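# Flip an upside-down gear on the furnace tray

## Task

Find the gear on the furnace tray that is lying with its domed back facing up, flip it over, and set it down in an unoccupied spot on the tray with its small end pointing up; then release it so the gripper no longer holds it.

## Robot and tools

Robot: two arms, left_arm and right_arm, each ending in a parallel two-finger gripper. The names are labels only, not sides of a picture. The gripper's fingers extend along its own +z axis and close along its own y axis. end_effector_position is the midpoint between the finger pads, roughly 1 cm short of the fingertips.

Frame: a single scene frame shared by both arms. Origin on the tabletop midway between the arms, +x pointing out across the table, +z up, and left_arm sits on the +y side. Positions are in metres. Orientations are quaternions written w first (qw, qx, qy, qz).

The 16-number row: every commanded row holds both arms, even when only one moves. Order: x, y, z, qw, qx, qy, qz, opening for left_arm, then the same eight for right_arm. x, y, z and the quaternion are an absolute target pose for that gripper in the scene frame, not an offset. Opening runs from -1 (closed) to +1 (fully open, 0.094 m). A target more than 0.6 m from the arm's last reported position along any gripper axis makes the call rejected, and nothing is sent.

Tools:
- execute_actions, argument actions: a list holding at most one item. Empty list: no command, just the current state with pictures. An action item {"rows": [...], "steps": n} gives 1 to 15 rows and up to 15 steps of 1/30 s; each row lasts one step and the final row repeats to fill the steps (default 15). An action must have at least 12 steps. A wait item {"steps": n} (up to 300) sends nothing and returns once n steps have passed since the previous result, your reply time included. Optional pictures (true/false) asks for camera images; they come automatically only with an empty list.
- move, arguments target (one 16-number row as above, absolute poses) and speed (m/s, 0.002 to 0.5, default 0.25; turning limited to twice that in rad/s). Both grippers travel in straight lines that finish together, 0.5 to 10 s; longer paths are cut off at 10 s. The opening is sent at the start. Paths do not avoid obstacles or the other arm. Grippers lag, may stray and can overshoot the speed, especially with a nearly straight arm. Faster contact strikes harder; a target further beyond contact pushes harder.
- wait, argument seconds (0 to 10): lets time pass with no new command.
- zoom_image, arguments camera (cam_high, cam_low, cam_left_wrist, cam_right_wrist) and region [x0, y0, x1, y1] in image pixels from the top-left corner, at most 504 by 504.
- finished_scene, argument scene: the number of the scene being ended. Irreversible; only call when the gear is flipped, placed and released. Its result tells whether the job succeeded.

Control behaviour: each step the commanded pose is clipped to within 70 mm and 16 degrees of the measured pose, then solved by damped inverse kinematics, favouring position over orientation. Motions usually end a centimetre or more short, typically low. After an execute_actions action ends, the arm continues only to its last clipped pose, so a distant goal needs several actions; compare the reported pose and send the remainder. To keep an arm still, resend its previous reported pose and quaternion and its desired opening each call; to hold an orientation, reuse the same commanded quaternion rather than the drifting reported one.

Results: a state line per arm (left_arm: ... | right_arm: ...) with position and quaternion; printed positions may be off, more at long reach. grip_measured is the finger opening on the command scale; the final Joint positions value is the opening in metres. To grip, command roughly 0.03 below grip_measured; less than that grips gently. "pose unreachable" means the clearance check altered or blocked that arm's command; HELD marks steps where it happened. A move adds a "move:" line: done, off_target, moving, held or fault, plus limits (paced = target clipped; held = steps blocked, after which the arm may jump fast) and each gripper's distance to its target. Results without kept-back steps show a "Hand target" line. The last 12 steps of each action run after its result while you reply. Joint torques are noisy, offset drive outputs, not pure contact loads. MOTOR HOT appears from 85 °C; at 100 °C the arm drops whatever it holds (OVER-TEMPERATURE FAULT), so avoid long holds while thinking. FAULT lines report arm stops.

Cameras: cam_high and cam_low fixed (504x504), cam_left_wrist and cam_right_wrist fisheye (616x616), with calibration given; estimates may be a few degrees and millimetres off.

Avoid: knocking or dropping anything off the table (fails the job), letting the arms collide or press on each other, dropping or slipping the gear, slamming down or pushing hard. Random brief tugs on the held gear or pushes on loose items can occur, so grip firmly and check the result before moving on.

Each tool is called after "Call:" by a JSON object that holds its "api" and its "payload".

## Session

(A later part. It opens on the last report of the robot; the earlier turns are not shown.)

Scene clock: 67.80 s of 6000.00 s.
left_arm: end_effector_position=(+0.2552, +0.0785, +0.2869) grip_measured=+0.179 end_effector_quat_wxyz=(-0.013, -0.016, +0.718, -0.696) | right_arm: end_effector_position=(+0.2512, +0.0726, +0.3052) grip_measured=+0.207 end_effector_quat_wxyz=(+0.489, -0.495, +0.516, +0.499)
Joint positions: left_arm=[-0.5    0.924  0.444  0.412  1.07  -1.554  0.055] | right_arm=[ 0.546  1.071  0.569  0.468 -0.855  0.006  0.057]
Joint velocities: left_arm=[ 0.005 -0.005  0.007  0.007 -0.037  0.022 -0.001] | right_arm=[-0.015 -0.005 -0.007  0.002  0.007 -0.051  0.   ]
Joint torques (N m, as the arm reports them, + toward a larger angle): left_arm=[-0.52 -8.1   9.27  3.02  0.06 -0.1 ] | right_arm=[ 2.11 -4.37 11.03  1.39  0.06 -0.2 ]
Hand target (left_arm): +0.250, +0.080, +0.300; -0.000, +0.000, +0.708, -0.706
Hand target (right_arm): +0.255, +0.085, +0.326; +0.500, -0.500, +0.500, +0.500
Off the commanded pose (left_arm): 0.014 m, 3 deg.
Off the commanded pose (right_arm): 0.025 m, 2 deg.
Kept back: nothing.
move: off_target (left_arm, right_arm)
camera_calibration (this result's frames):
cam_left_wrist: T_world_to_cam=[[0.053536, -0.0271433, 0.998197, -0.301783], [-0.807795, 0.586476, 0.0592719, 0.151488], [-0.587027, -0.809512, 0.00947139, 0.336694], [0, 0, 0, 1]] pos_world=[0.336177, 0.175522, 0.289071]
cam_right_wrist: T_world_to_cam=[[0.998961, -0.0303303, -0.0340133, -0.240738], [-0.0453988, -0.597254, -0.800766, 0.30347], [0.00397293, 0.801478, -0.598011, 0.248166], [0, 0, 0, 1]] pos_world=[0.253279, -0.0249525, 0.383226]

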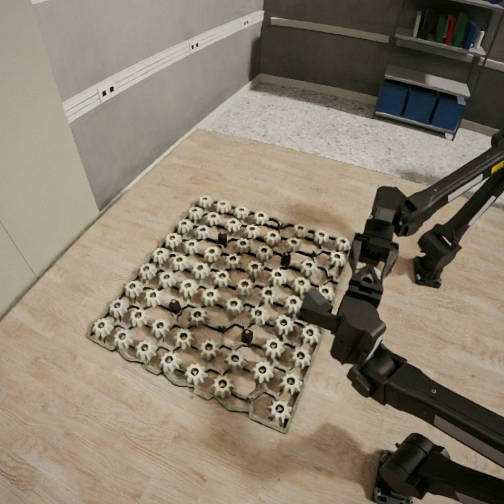

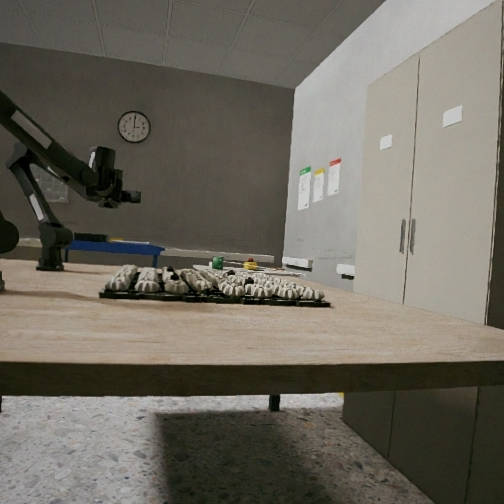

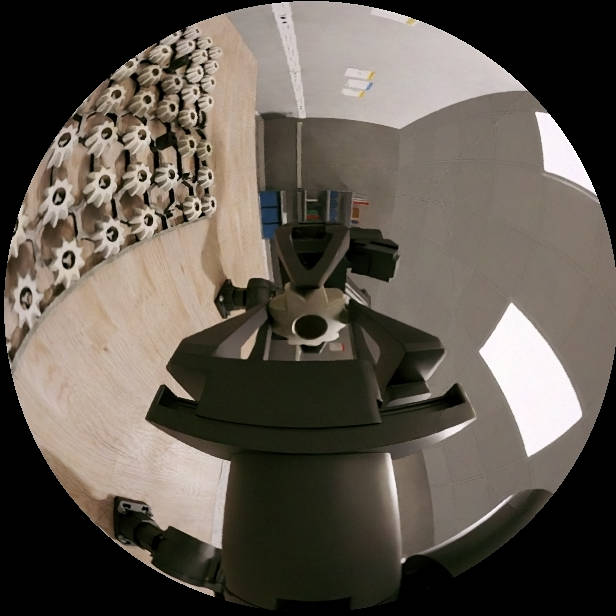

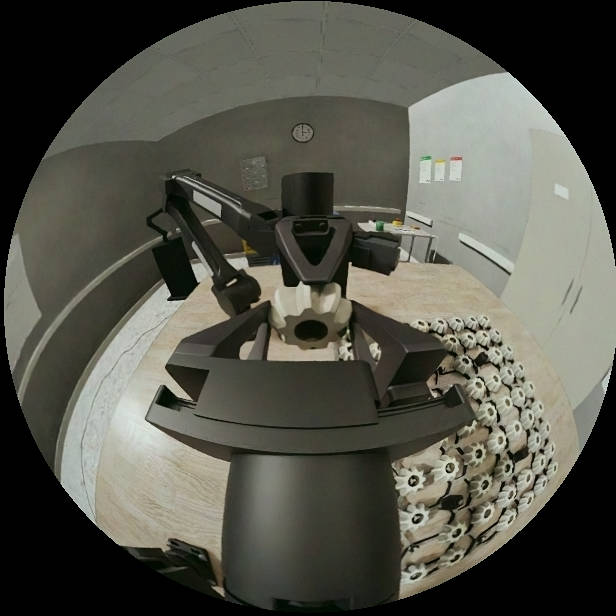

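Call:
{"api": "move", "payload": {"target": [0.25,0.08,0.3,0,0,0.707,-0.707,0.6,0.256,0.086,0.326,0.5,-0.5,0.5,0.5,0.15]}}

Call:
{"api": "move", "payload": {"target": [0.25,0.16,0.29,0,0,0.707,-0.707,0.6,0.256,0.086,0.326,0.5,-0.5,0.5,0.5,0.15], "speed": 0.1}}

Call:
{"api": "move", "payload": {"target": [0.25,0.16,0.29,0,0,0.707,-0.707,0.6,0.42,-0.21,0.16,0,-0.707,0.707,0,0.15]}}

Call:
{"api": "move", "payload": {"target": [0.25,0.16,0.29,0,0,0.707,-0.707,0.6,0.408,-0.21,0.065,0,-0.707,0.707,0,0.15], "speed": 0.1}}

Scene clock: 69.07 s of 6000.00 s.
left_arm: end_effector_position=(+0.2542, +0.0790, +0.2907) grip_measured=+0.599 end_effector_quat_wxyz=(-0.009, -0.012, +0.715, -0.698) | right_arm: end_effector_position=(+0.2514, +0.0728, +0.3016) grip_measured=+0.207 end_effector_quat_wxyz=(+0.487, -0.494, +0.519, +0.499)
Joint positions: left_arm=[-0.5    0.916  0.444  0.422  1.07  -1.556  0.075] | right_arm=[ 0.547  1.076  0.566  0.468 -0.853  0.006  0.057]
Joint velocities: left_arm=[-0.005 -0.005  0.002 -0.027  0.11  -0.051  0.001] | right_arm=[-0.005 -0.015  0.002  0.002 -0.022  0.007  0.001]
Joint torques (N m, as the arm reports them, + toward a larger angle): left_arm=[-0.22 -7.57  9.29  2.64  0.06 -0.11] | right_arm=[ 2.12 -4.75 11.09  1.36 -0.04 -0.16]
Hand target (left_arm): +0.250, +0.080, +0.300; +0.000, +0.000, +0.708, -0.707
Hand target (right_arm): +0.255, +0.084, +0.326; +0.500, -0.500, +0.500, +0.500
Off the commanded pose (left_arm): 0.010 m, 2 deg.
Off the commanded pose (right_arm): 0.028 m, 3 deg.
Kept back: nothing.
move: off_target (right_arm)
camera_calibration (this result's frames):
cam_left_wrist: T_world_to_cam=[[0.0403237, -0.0191505, 0.999003, -0.303032], [-0.808279, 0.587163, 0.043881, 0.154706], [-0.587418, -0.809242, 0.00819763, 0.336929], [0, 0, 0, 1]] pos_world=[0.335183, 0.176017, 0.293179]
cam_right_wrist: T_world_to_cam=[[0.99869, -0.032047, -0.0398966, -0.239174], [-0.0511499, -0.601373, -0.797329, 0.301388], [0.00155926, 0.798325, -0.602225, 0.247965], [0, 0, 0, 1]] pos_world=[0.25389, -0.0243741, 0.380094]

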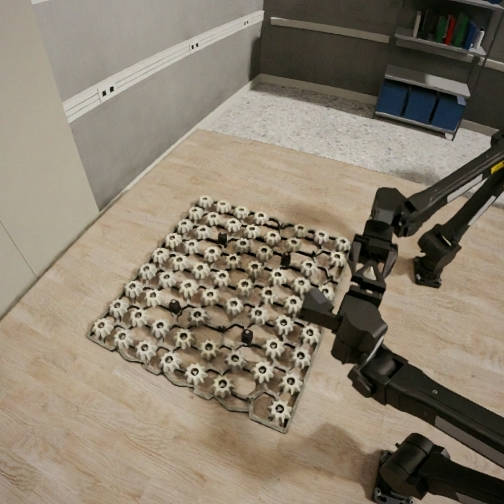

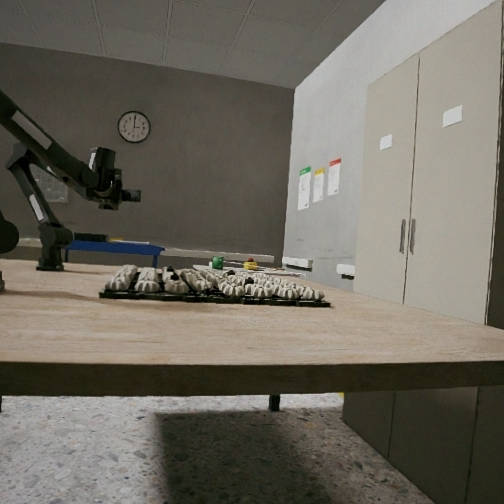

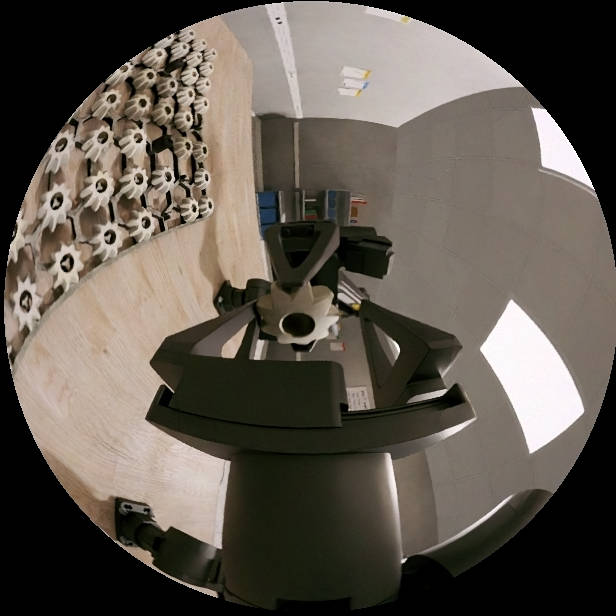

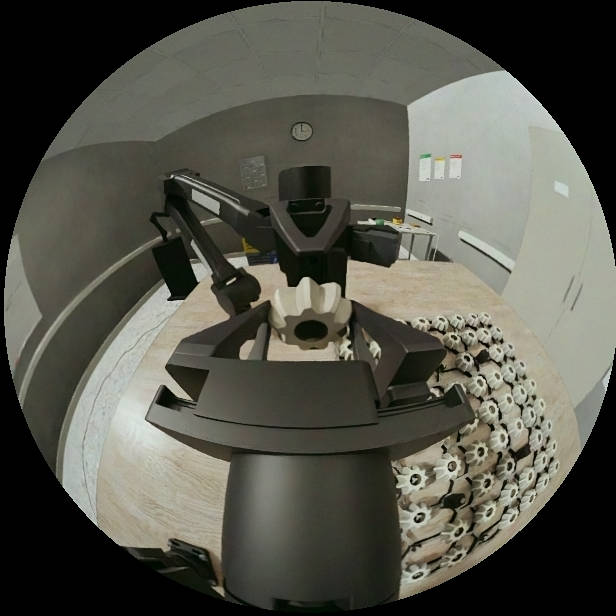

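Scene clock: 70.23 s of 6000.00 s.
left_arm: end_effector_position=(+0.2535, +0.1581, +0.2949) grip_measured=+0.599 end_effector_quat_wxyz=(-0.001, -0.003, +0.705, -0.710) | right_arm: end_effector_position=(+0.2517, +0.0730, +0.3008) grip_measured=+0.207 end_effector_quat_wxyz=(+0.486, -0.494, +0.520, +0.499)
Joint positions: left_arm=[-0.197  0.815  0.378  0.474  1.375 -1.614  0.075] | right_arm=[ 0.547  1.078  0.566  0.468 -0.852  0.006  0.057]
Joint velocities: left_arm=[ 0.015 -0.015 -0.012  0.032 -0.022 -0.007 -0.   ] | right_arm=[ 0.015 -0.005 -0.017 -0.012  0.022 -0.066 -0.   ]
Joint torques (N m, as the arm reports them, + toward a larger angle): left_arm=[ 0.22 -4.68  8.21  2.34  0.13 -0.08] | right_arm=[ 2.1  -5.   11.05  1.35 -0.05 -0.18]
Hand target (left_arm): +0.249, +0.159, +0.293; -0.001, -0.002, +0.703, -0.711
Hand target (right_arm): +0.255, +0.084, +0.326; +0.500, -0.500, +0.500, +0.500
Off the commanded pose (left_arm): 0.006 m, 1 deg.
Off the commanded pose (right_arm): 0.029 m, 3 deg.
Kept back: nothing.
move: off_target (right_arm)
camera_calibration (this result's frames):
cam_left_wrist: T_world_to_cam=[[0.0177087, 0.01202, 0.999771, -0.305142], [-0.808306, 0.588718, 0.00723934, 0.118043], [-0.588496, -0.808249, 0.0201413, 0.397056], [0, 0, 0, 1]] pos_world=[0.334484, 0.255094, 0.29622]
cam_right_wrist: T_world_to_cam=[[0.998619, -0.0324783, -0.0412961, -0.23904], [-0.0525283, -0.602349, -0.796503, 0.30109], [0.000994393, 0.797572, -0.603223, 0.247833], [0, 0, 0, 1]] pos_world=[0.254279, -0.0240669, 0.379446]

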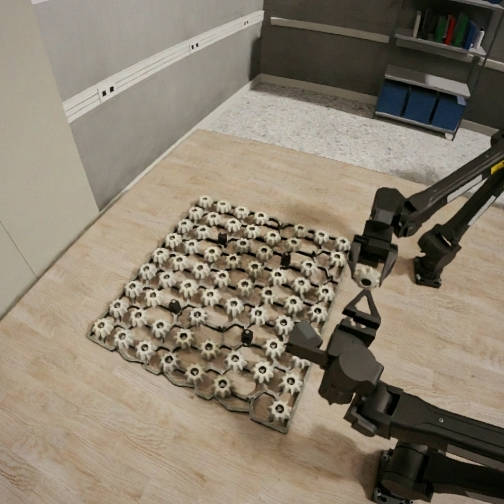

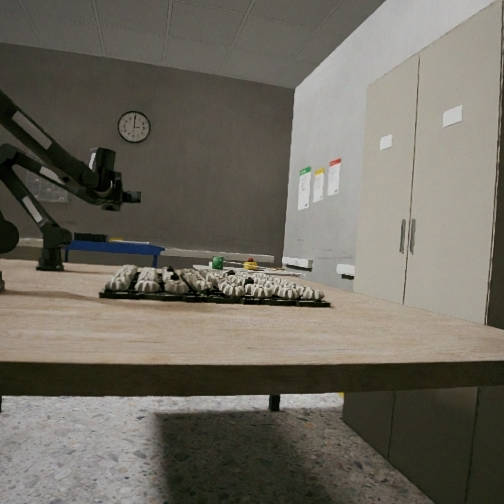

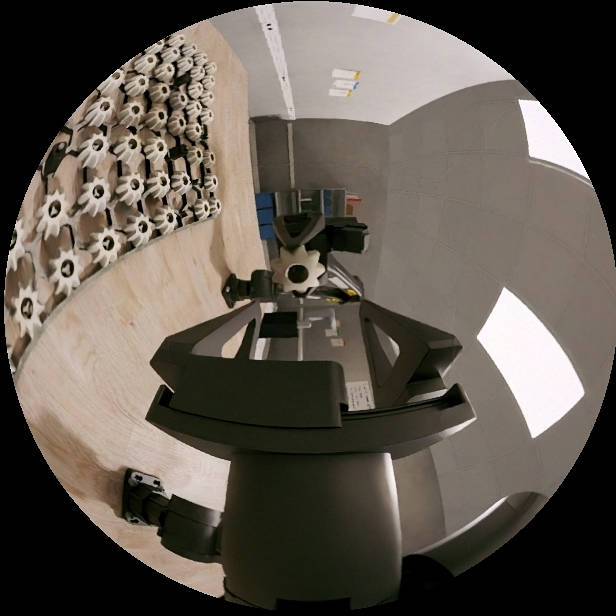

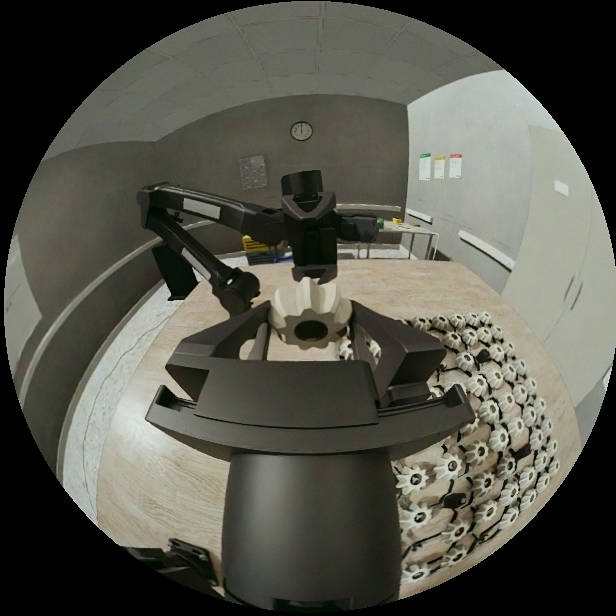

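Scene clock: 73.70 s of 6000.00 s.
left_arm: end_effector_position=(+0.2529, +0.1581, +0.2938) grip_measured=+0.599 end_effector_quat_wxyz=(+0.002, +0.003, +0.705, -0.709) | right_arm: end_effector_position=(+0.3959, -0.2109, +0.1400) grip_measured=+0.207 end_effector_quat_wxyz=(-0.020, -0.712, +0.702, +0.007)
Joint positions: left_arm=[-0.197  0.815  0.378  0.463  1.378 -1.59   0.075] | right_arm=[ 0.073  1.449  1.104 -1.268  0.009 -1.353  0.057]
Joint velocities: left_arm=[-0.005 -0.034  0.007 -0.002 -0.022 -0.007  0.   ] | right_arm=[ 0.015  0.005  0.012 -0.002  0.037  0.022  0.001]
Joint torques (N m, as the arm reports them, + toward a larger angle): left_arm=[ 0.2  -4.96  8.74  0.48  0.14  0.17] | right_arm=[ -0.38 -10.73  11.03  -0.54  -0.12  -0.22]
Hand target (left_arm): +0.250, +0.160, +0.290; -0.000, +0.000, +0.707, -0.708
Hand target (right_arm): +0.417, -0.213, +0.159; +0.004, +0.711, -0.703, +0.005
Off the commanded pose (left_arm): 0.005 m, 0 deg.
Off the commanded pose (right_arm): 0.031 m, 3 deg.
Kept back: nothing.
move: off_target (right_arm)
camera_calibration (this result's frames):
cam_left_wrist: T_world_to_cam=[[0.00455769, 0.00980304, 0.999942, -0.300343], [-0.806401, 0.591365, -0.00212198, 0.119456], [-0.591352, -0.806344, 0.0106004, 0.399971], [0, 0, 0, 1]] pos_world=[0.334221, 0.254816, 0.296339]
cam_right_wrist: T_world_to_cam=[[0.999724, 0.0112449, -0.0206223, -0.392924], [0.0213015, -0.804003, 0.594244, -0.256884], [-0.00989822, -0.594519, -0.804021, 0.115924], [0, 0, 0, 1]] pos_world=[0.399435, -0.133198, 0.237754]

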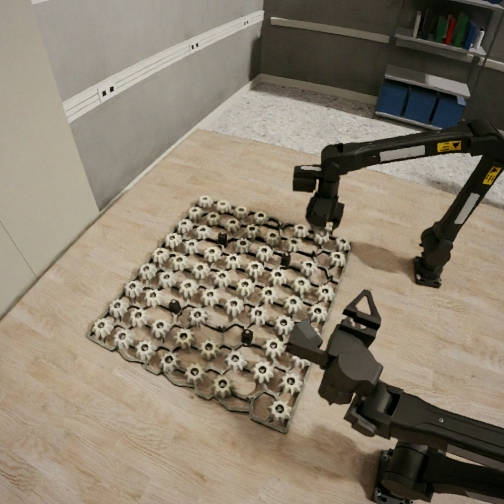

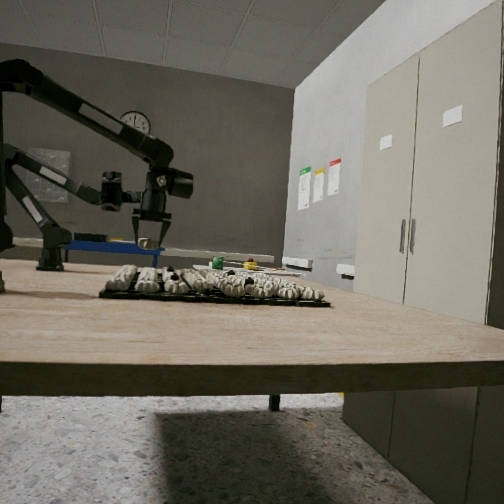

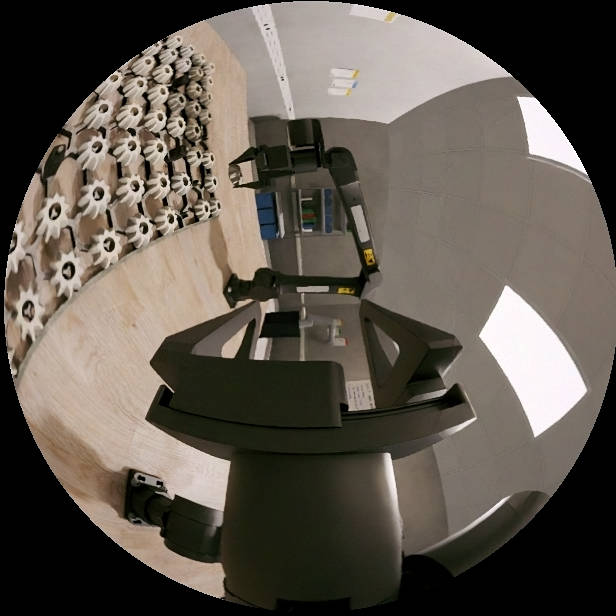

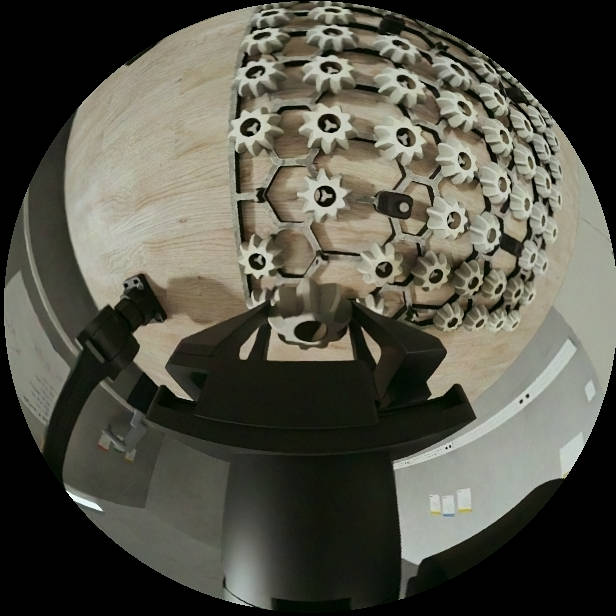

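Scene clock: 74.80 s of 6000.00 s.
left_arm: end_effector_position=(+0.2529, +0.1581, +0.2938) grip_measured=+0.599 end_effector_quat_wxyz=(+0.002, +0.003, +0.705, -0.709) | right_arm: end_effector_position=(+0.4030, -0.2083, +0.0666) grip_measured=+0.207 end_effector_quat_wxyz=(-0.005, -0.712, +0.702, +0.001)
Joint positions: left_arm=[-0.197  0.815  0.378  0.463  1.378 -1.59   0.075] | right_arm=[ 0.073  1.535  0.987 -1.033  0.004 -1.353  0.057]
Joint velocities: left_arm=[-0.005 -0.024  0.002  0.002  0.051 -0.037  0.   ] | right_arm=[-0.015  0.015  0.017 -0.007 -0.022 -0.037 -0.001]
Joint torques (N m, as the arm reports them, + toward a larger angle): left_arm=[ 0.27 -5.19  8.78  0.49  0.14  0.12] | right_arm=[ -0.02 -11.53   6.35   0.45  -0.4   -0.09]
Hand target (left_arm): +0.250, +0.160, +0.290; -0.000, -0.000, +0.707, -0.708
Hand target (right_arm): +0.409, -0.210, +0.065; -0.000, +0.707, -0.707, +0.000
Off the commanded pose (left_arm): 0.005 m, 1 deg.
Off the commanded pose (right_arm): 0.006 m, 1 deg.
Kept back: nothing.
move: done
camera_calibration (this result's frames):
cam_left_wrist: T_world_to_cam=[[0.00417623, 0.00980326, 0.999943, -0.300247], [-0.806401, 0.591364, -0.00242972, 0.119546], [-0.591354, -0.806345, 0.010375, 0.400038], [0, 0, 0, 1]] pos_world=[0.33422, 0.254816, 0.29637]
cam_right_wrist: T_world_to_cam=[[0.999889, 0.0111744, 0.00984761, -0.403732], [0.00331294, -0.811458, 0.584402, -0.205005], [0.0145212, -0.584304, -0.811405, 0.0513984], [0, 0, 0, 1]] pos_world=[0.40362, -0.131809, 0.165486]

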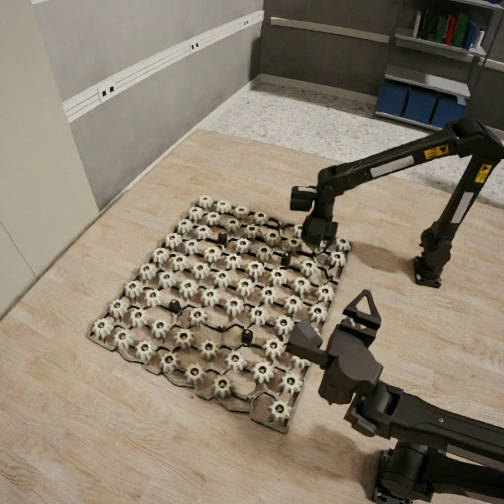

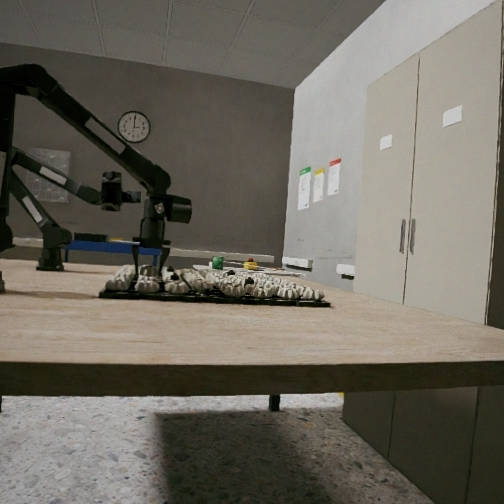

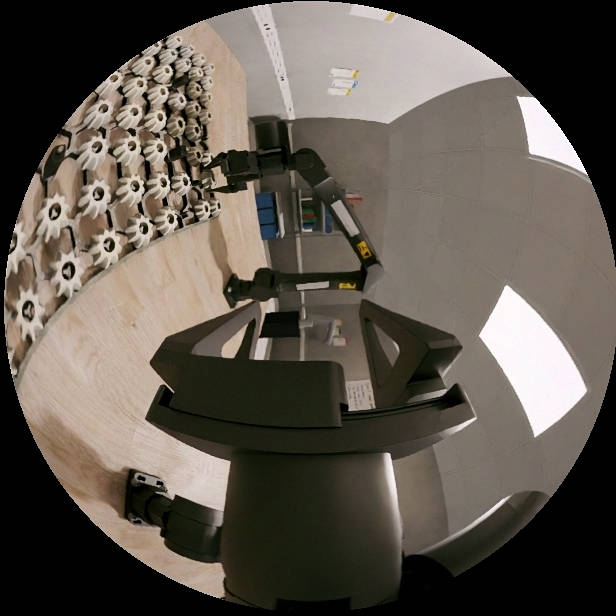

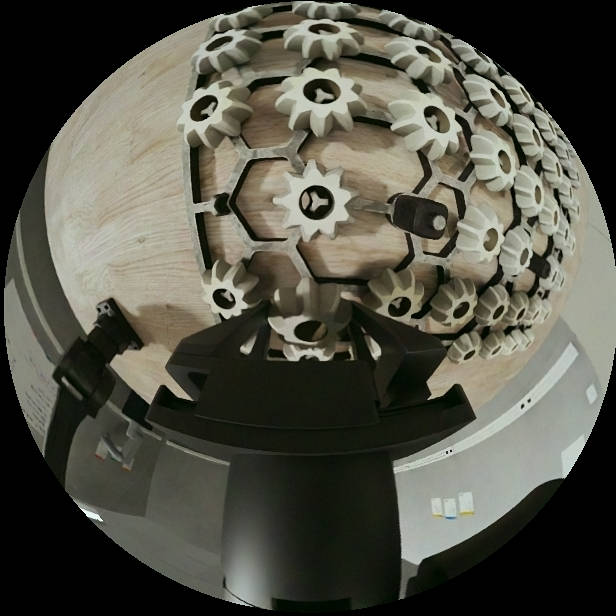

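Call:
{"api": "move", "payload": {"target": [0.25,0.16,0.29,0,0,0.707,-0.707,0.6,0.41,-0.21,0.03,0,-0.707,0.707,0,0.15], "speed": 0.03}}

Scene clock: 76.70 s of 6000.00 s.
left_arm: end_effector_position=(+0.2529, +0.1581, +0.2938) grip_measured=+0.599 end_effector_quat_wxyz=(+0.002, +0.003, +0.705, -0.709) | right_arm: end_effector_position=(+0.4043, -0.2095, +0.0363) grip_measured=+0.207 end_effector_quat_wxyz=(-0.005, -0.711, +0.703, -0.001)
Joint positions: left_arm=[-0.197  0.815  0.378  0.463  1.378 -1.589  0.075] | right_arm=[ 0.071  1.585  0.951 -0.945  0.007 -1.353  0.057]
Joint velocities: left_arm=[-0.005 -0.005  0.002  0.012  0.022 -0.037 -0.001] | right_arm=[-0.005  0.015 -0.022 -0.022 -0.022 -0.051 -0.001]
Joint torques (N m, as the arm reports them, + toward a larger angle): left_arm=[ 0.26 -5.07  8.75  0.46  0.15  0.13] | right_arm=[  0.17 -10.67   5.85   0.84  -0.56  -0.1 ]
Hand target (left_arm): +0.250, +0.160, +0.290; -0.000, +0.000, +0.707, -0.708
Hand target (right_arm): +0.410, -0.210, +0.030; +0.000, +0.707, -0.707, -0.000
Off the commanded pose (left_arm): 0.005 m, 1 deg.
Off the commanded pose (right_arm): 0.008 m, 1 deg.
Kept back: nothing.
move: done
camera_calibration (this result's frames):
cam_left_wrist: T_world_to_cam=[[0.00379476, 0.00980348, 0.999945, -0.300151], [-0.806401, 0.591362, -0.00273746, 0.119637], [-0.591357, -0.806346, 0.0101496, 0.400105], [0, 0, 0, 1]] pos_world=[0.334219, 0.254817, 0.296401]
cam_right_wrist: T_world_to_cam=[[0.999887, 0.00894946, 0.0120877, -0.405218], [0.000153046, -0.809709, 0.586832, -0.186709], [0.0150393, -0.586764, -0.809618, 0.0251975], [0, 0, 0, 1]] pos_world=[0.404822, -0.132768, 0.134865]

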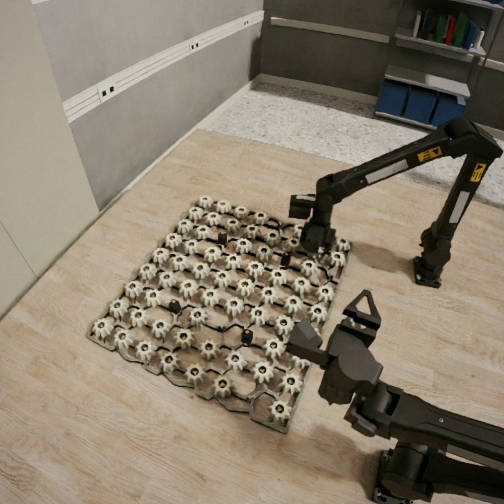

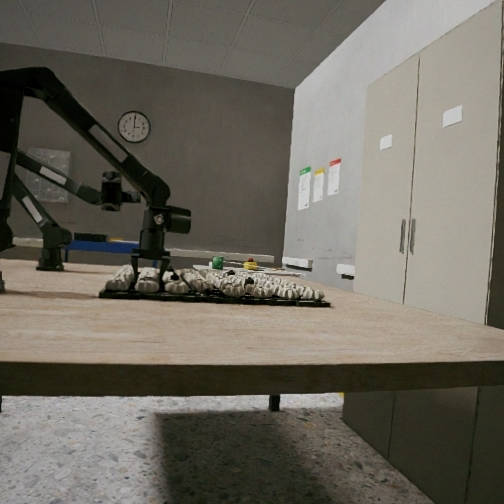

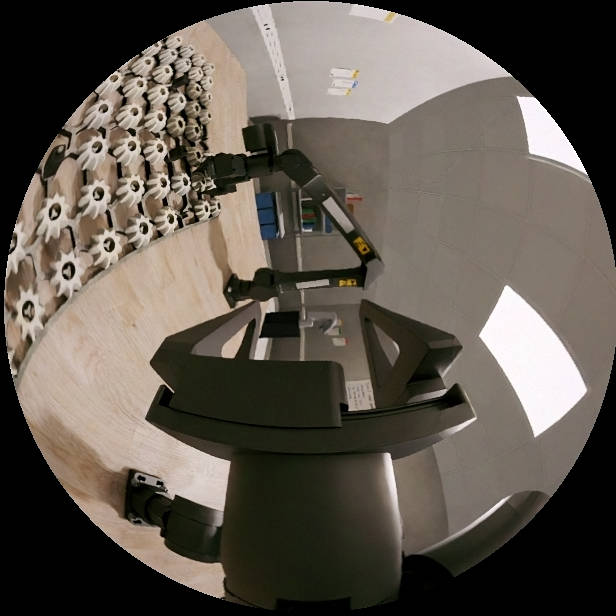

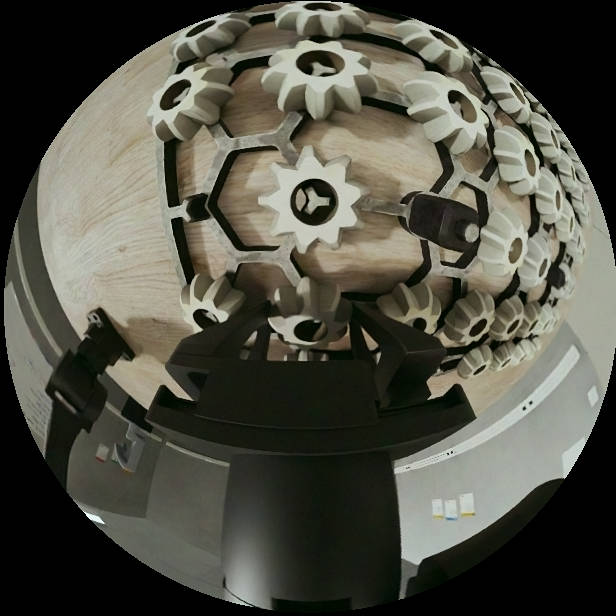

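Call:
{"api": "move", "payload": {"target": [0.25,0.16,0.29,0,0,0.707,-0.707,0.6,0.41,-0.21,0.03,0,-0.707,0.707,0,0.36]}}

Call:
{"api": "move", "payload": {"target": [0.25,0.16,0.29,0,0,0.707,-0.707,0.6,0.415,-0.21,0.12,0,-0.707,0.707,0,0.36], "speed": 0.1}}

Scene clock: 77.70 s of 6000.00 s.
left_arm: end_effector_position=(+0.2529, +0.1581, +0.2938) grip_measured=+0.599 end_effector_quat_wxyz=(+0.002, +0.003, +0.705, -0.709) | right_arm: end_effector_position=(+0.4056, -0.2086, +0.0362) grip_measured=+0.358 end_effector_quat_wxyz=(-0.002, -0.711, +0.703, -0.001)
Joint positions: left_arm=[-0.197  0.815  0.378  0.463  1.378 -1.589  0.075] | right_arm=[ 0.071  1.585  0.951 -0.939  0.004 -1.353  0.064]
Joint velocities: left_arm=[-0.015 -0.024 -0.002  0.012 -0.022 -0.022  0.   ] | right_arm=[-0.005  0.005 -0.012  0.017 -0.081  0.051  0.001]
Joint torques (N m, as the arm reports them, + toward a larger angle): left_arm=[ 0.09 -4.91  8.77  0.46  0.14  0.13] | right_arm=[  0.27 -10.93   5.85   0.73  -0.4   -0.08]
Hand target (left_arm): +0.250, +0.160, +0.290; -0.000, -0.000, +0.707, -0.708
Hand target (right_arm): +0.410, -0.210, +0.030; +0.000, +0.707, -0.707, +0.000
Off the commanded pose (left_arm): 0.005 m, 1 deg.
Off the commanded pose (right_arm): 0.008 m, 1 deg.
Kept back: nothing.
move: done
camera_calibration (this result's frames):
cam_left_wrist: T_world_to_cam=[[0.00379476, 0.00980348, 0.999945, -0.300151], [-0.806401, 0.591362, -0.00273746, 0.119637], [-0.591357, -0.806346, 0.0101496, 0.400105], [0, 0, 0, 1]] pos_world=[0.334219, 0.254817, 0.296401]
cam_right_wrist: T_world_to_cam=[[0.999811, 0.00886219, 0.0172914, -0.406729], [-0.00288091, -0.812476, 0.582987, -0.185168], [0.0192154, -0.582927, -0.812297, 0.0249089], [0, 0, 0, 1]] pos_world=[0.405641, -0.13232, 0.135217]

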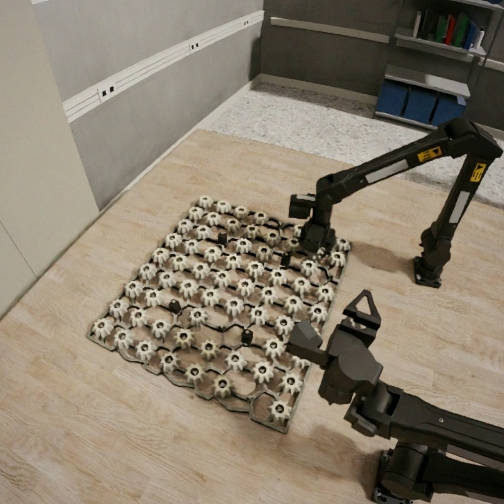

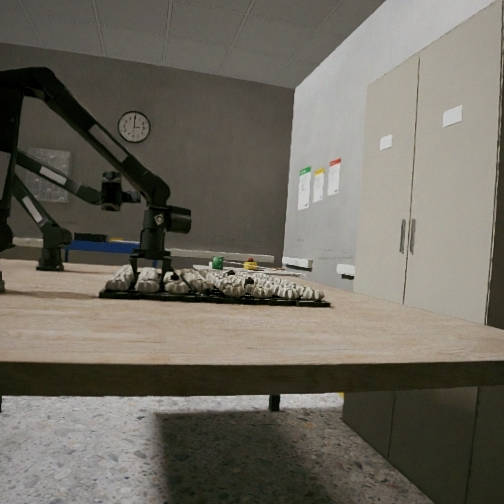

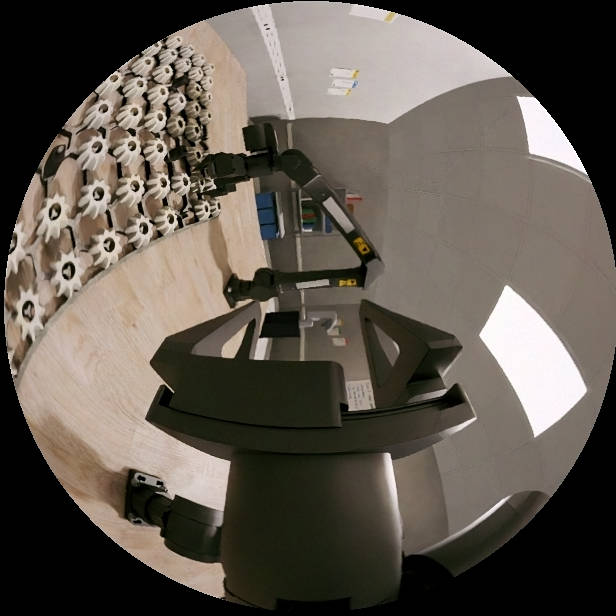

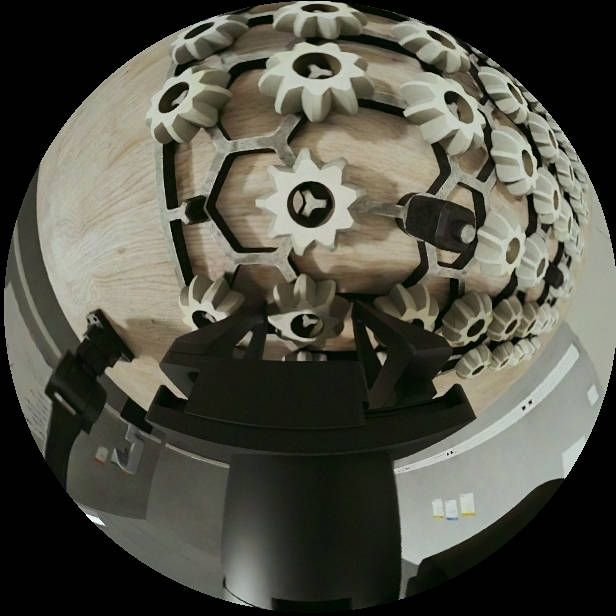

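Scene clock: 78.93 s of 6000.00 s.
left_arm: end_effector_position=(+0.2529, +0.1581, +0.2938) grip_measured=+0.599 end_effector_quat_wxyz=(+0.002, +0.003, +0.705, -0.709) | right_arm: end_effector_position=(+0.3992, -0.2101, +0.0994) grip_measured=+0.359 end_effector_quat_wxyz=(-0.020, -0.711, +0.703, +0.010)
Joint positions: left_arm=[-0.197  0.815  0.378  0.463  1.378 -1.589  0.075] | right_arm=[ 0.071  1.503  1.047 -1.161  0.004 -1.353  0.064]
Joint velocities: left_arm=[ 0.005 -0.005 -0.007 -0.022  0.037  0.022  0.001] | right_arm=[-0.005 -0.015 -0.022 -0.002  0.022  0.022 -0.001]
Joint torques (N m, as the arm reports them, + toward a larger angle): left_arm=[ 0.11 -4.97  8.76  0.49  0.15  0.12] | right_arm=[ -0.09 -13.66   9.32  -0.56  -0.38  -0.13]
Hand target (left_arm): +0.250, +0.160, +0.290; -0.000, -0.000, +0.707, -0.708
Hand target (right_arm): +0.414, -0.210, +0.120; -0.000, +0.707, -0.707, +0.000
Off the commanded pose (left_arm): 0.005 m, 1 deg.
Off the commanded pose (right_arm): 0.026 m, 3 deg.
Kept back: nothing.
move: off_target (right_arm)
camera_calibration (this result's frames):
cam_left_wrist: T_world_to_cam=[[0.00379476, 0.00980348, 0.999945, -0.300151], [-0.806401, 0.591362, -0.00273746, 0.119637], [-0.591357, -0.806346, 0.0101496, 0.400105], [0, 0, 0, 1]] pos_world=[0.334219, 0.254817, 0.296401]
cam_right_wrist: T_world_to_cam=[[0.999654, 0.00882552, -0.0247668, -0.397162], [0.0217528, -0.806721, 0.590532, -0.23258], [-0.0147681, -0.590867, -0.806634, 0.0867713], [0, 0, 0, 1]] pos_world=[0.403365, -0.132851, 0.197502]

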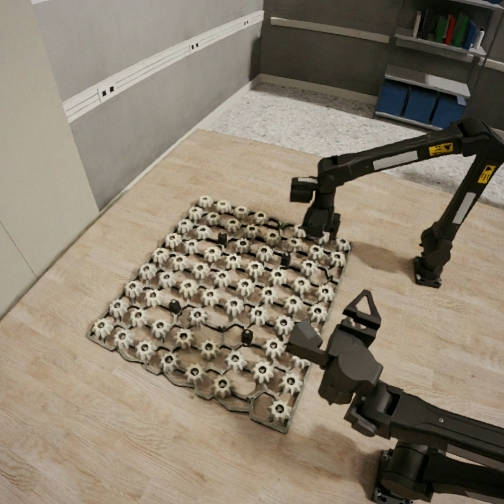

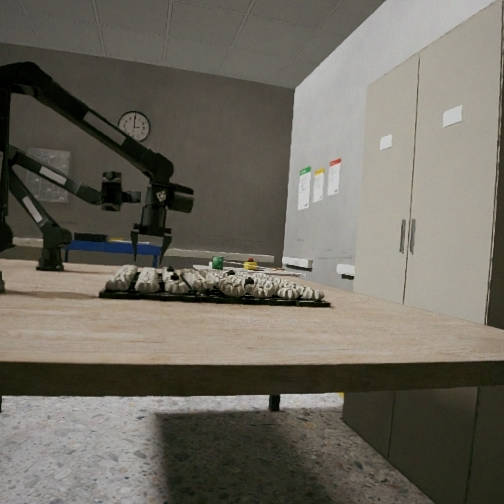

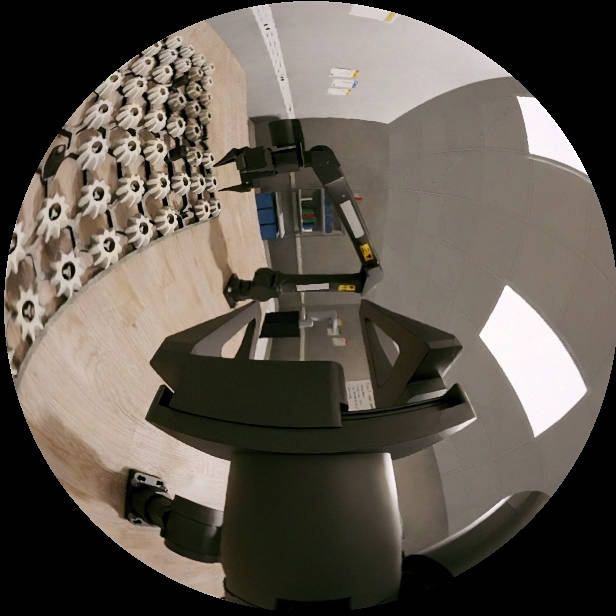

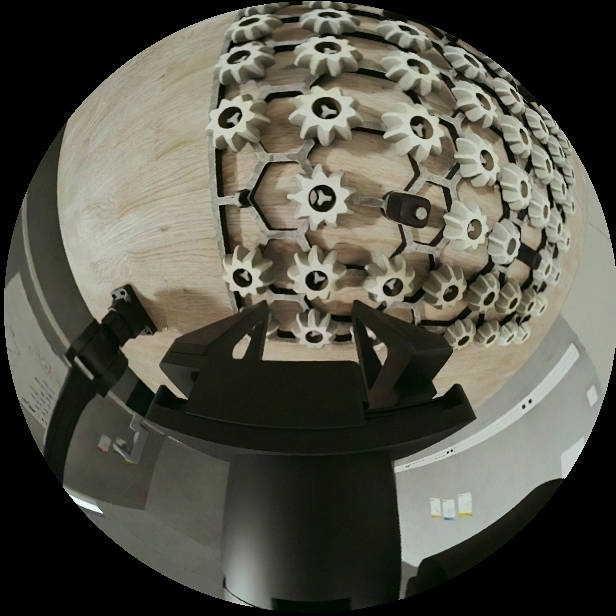

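Call:
{"api": "finished_scene", "payload": {"scene": 1}}

The scene is finished: the task was done.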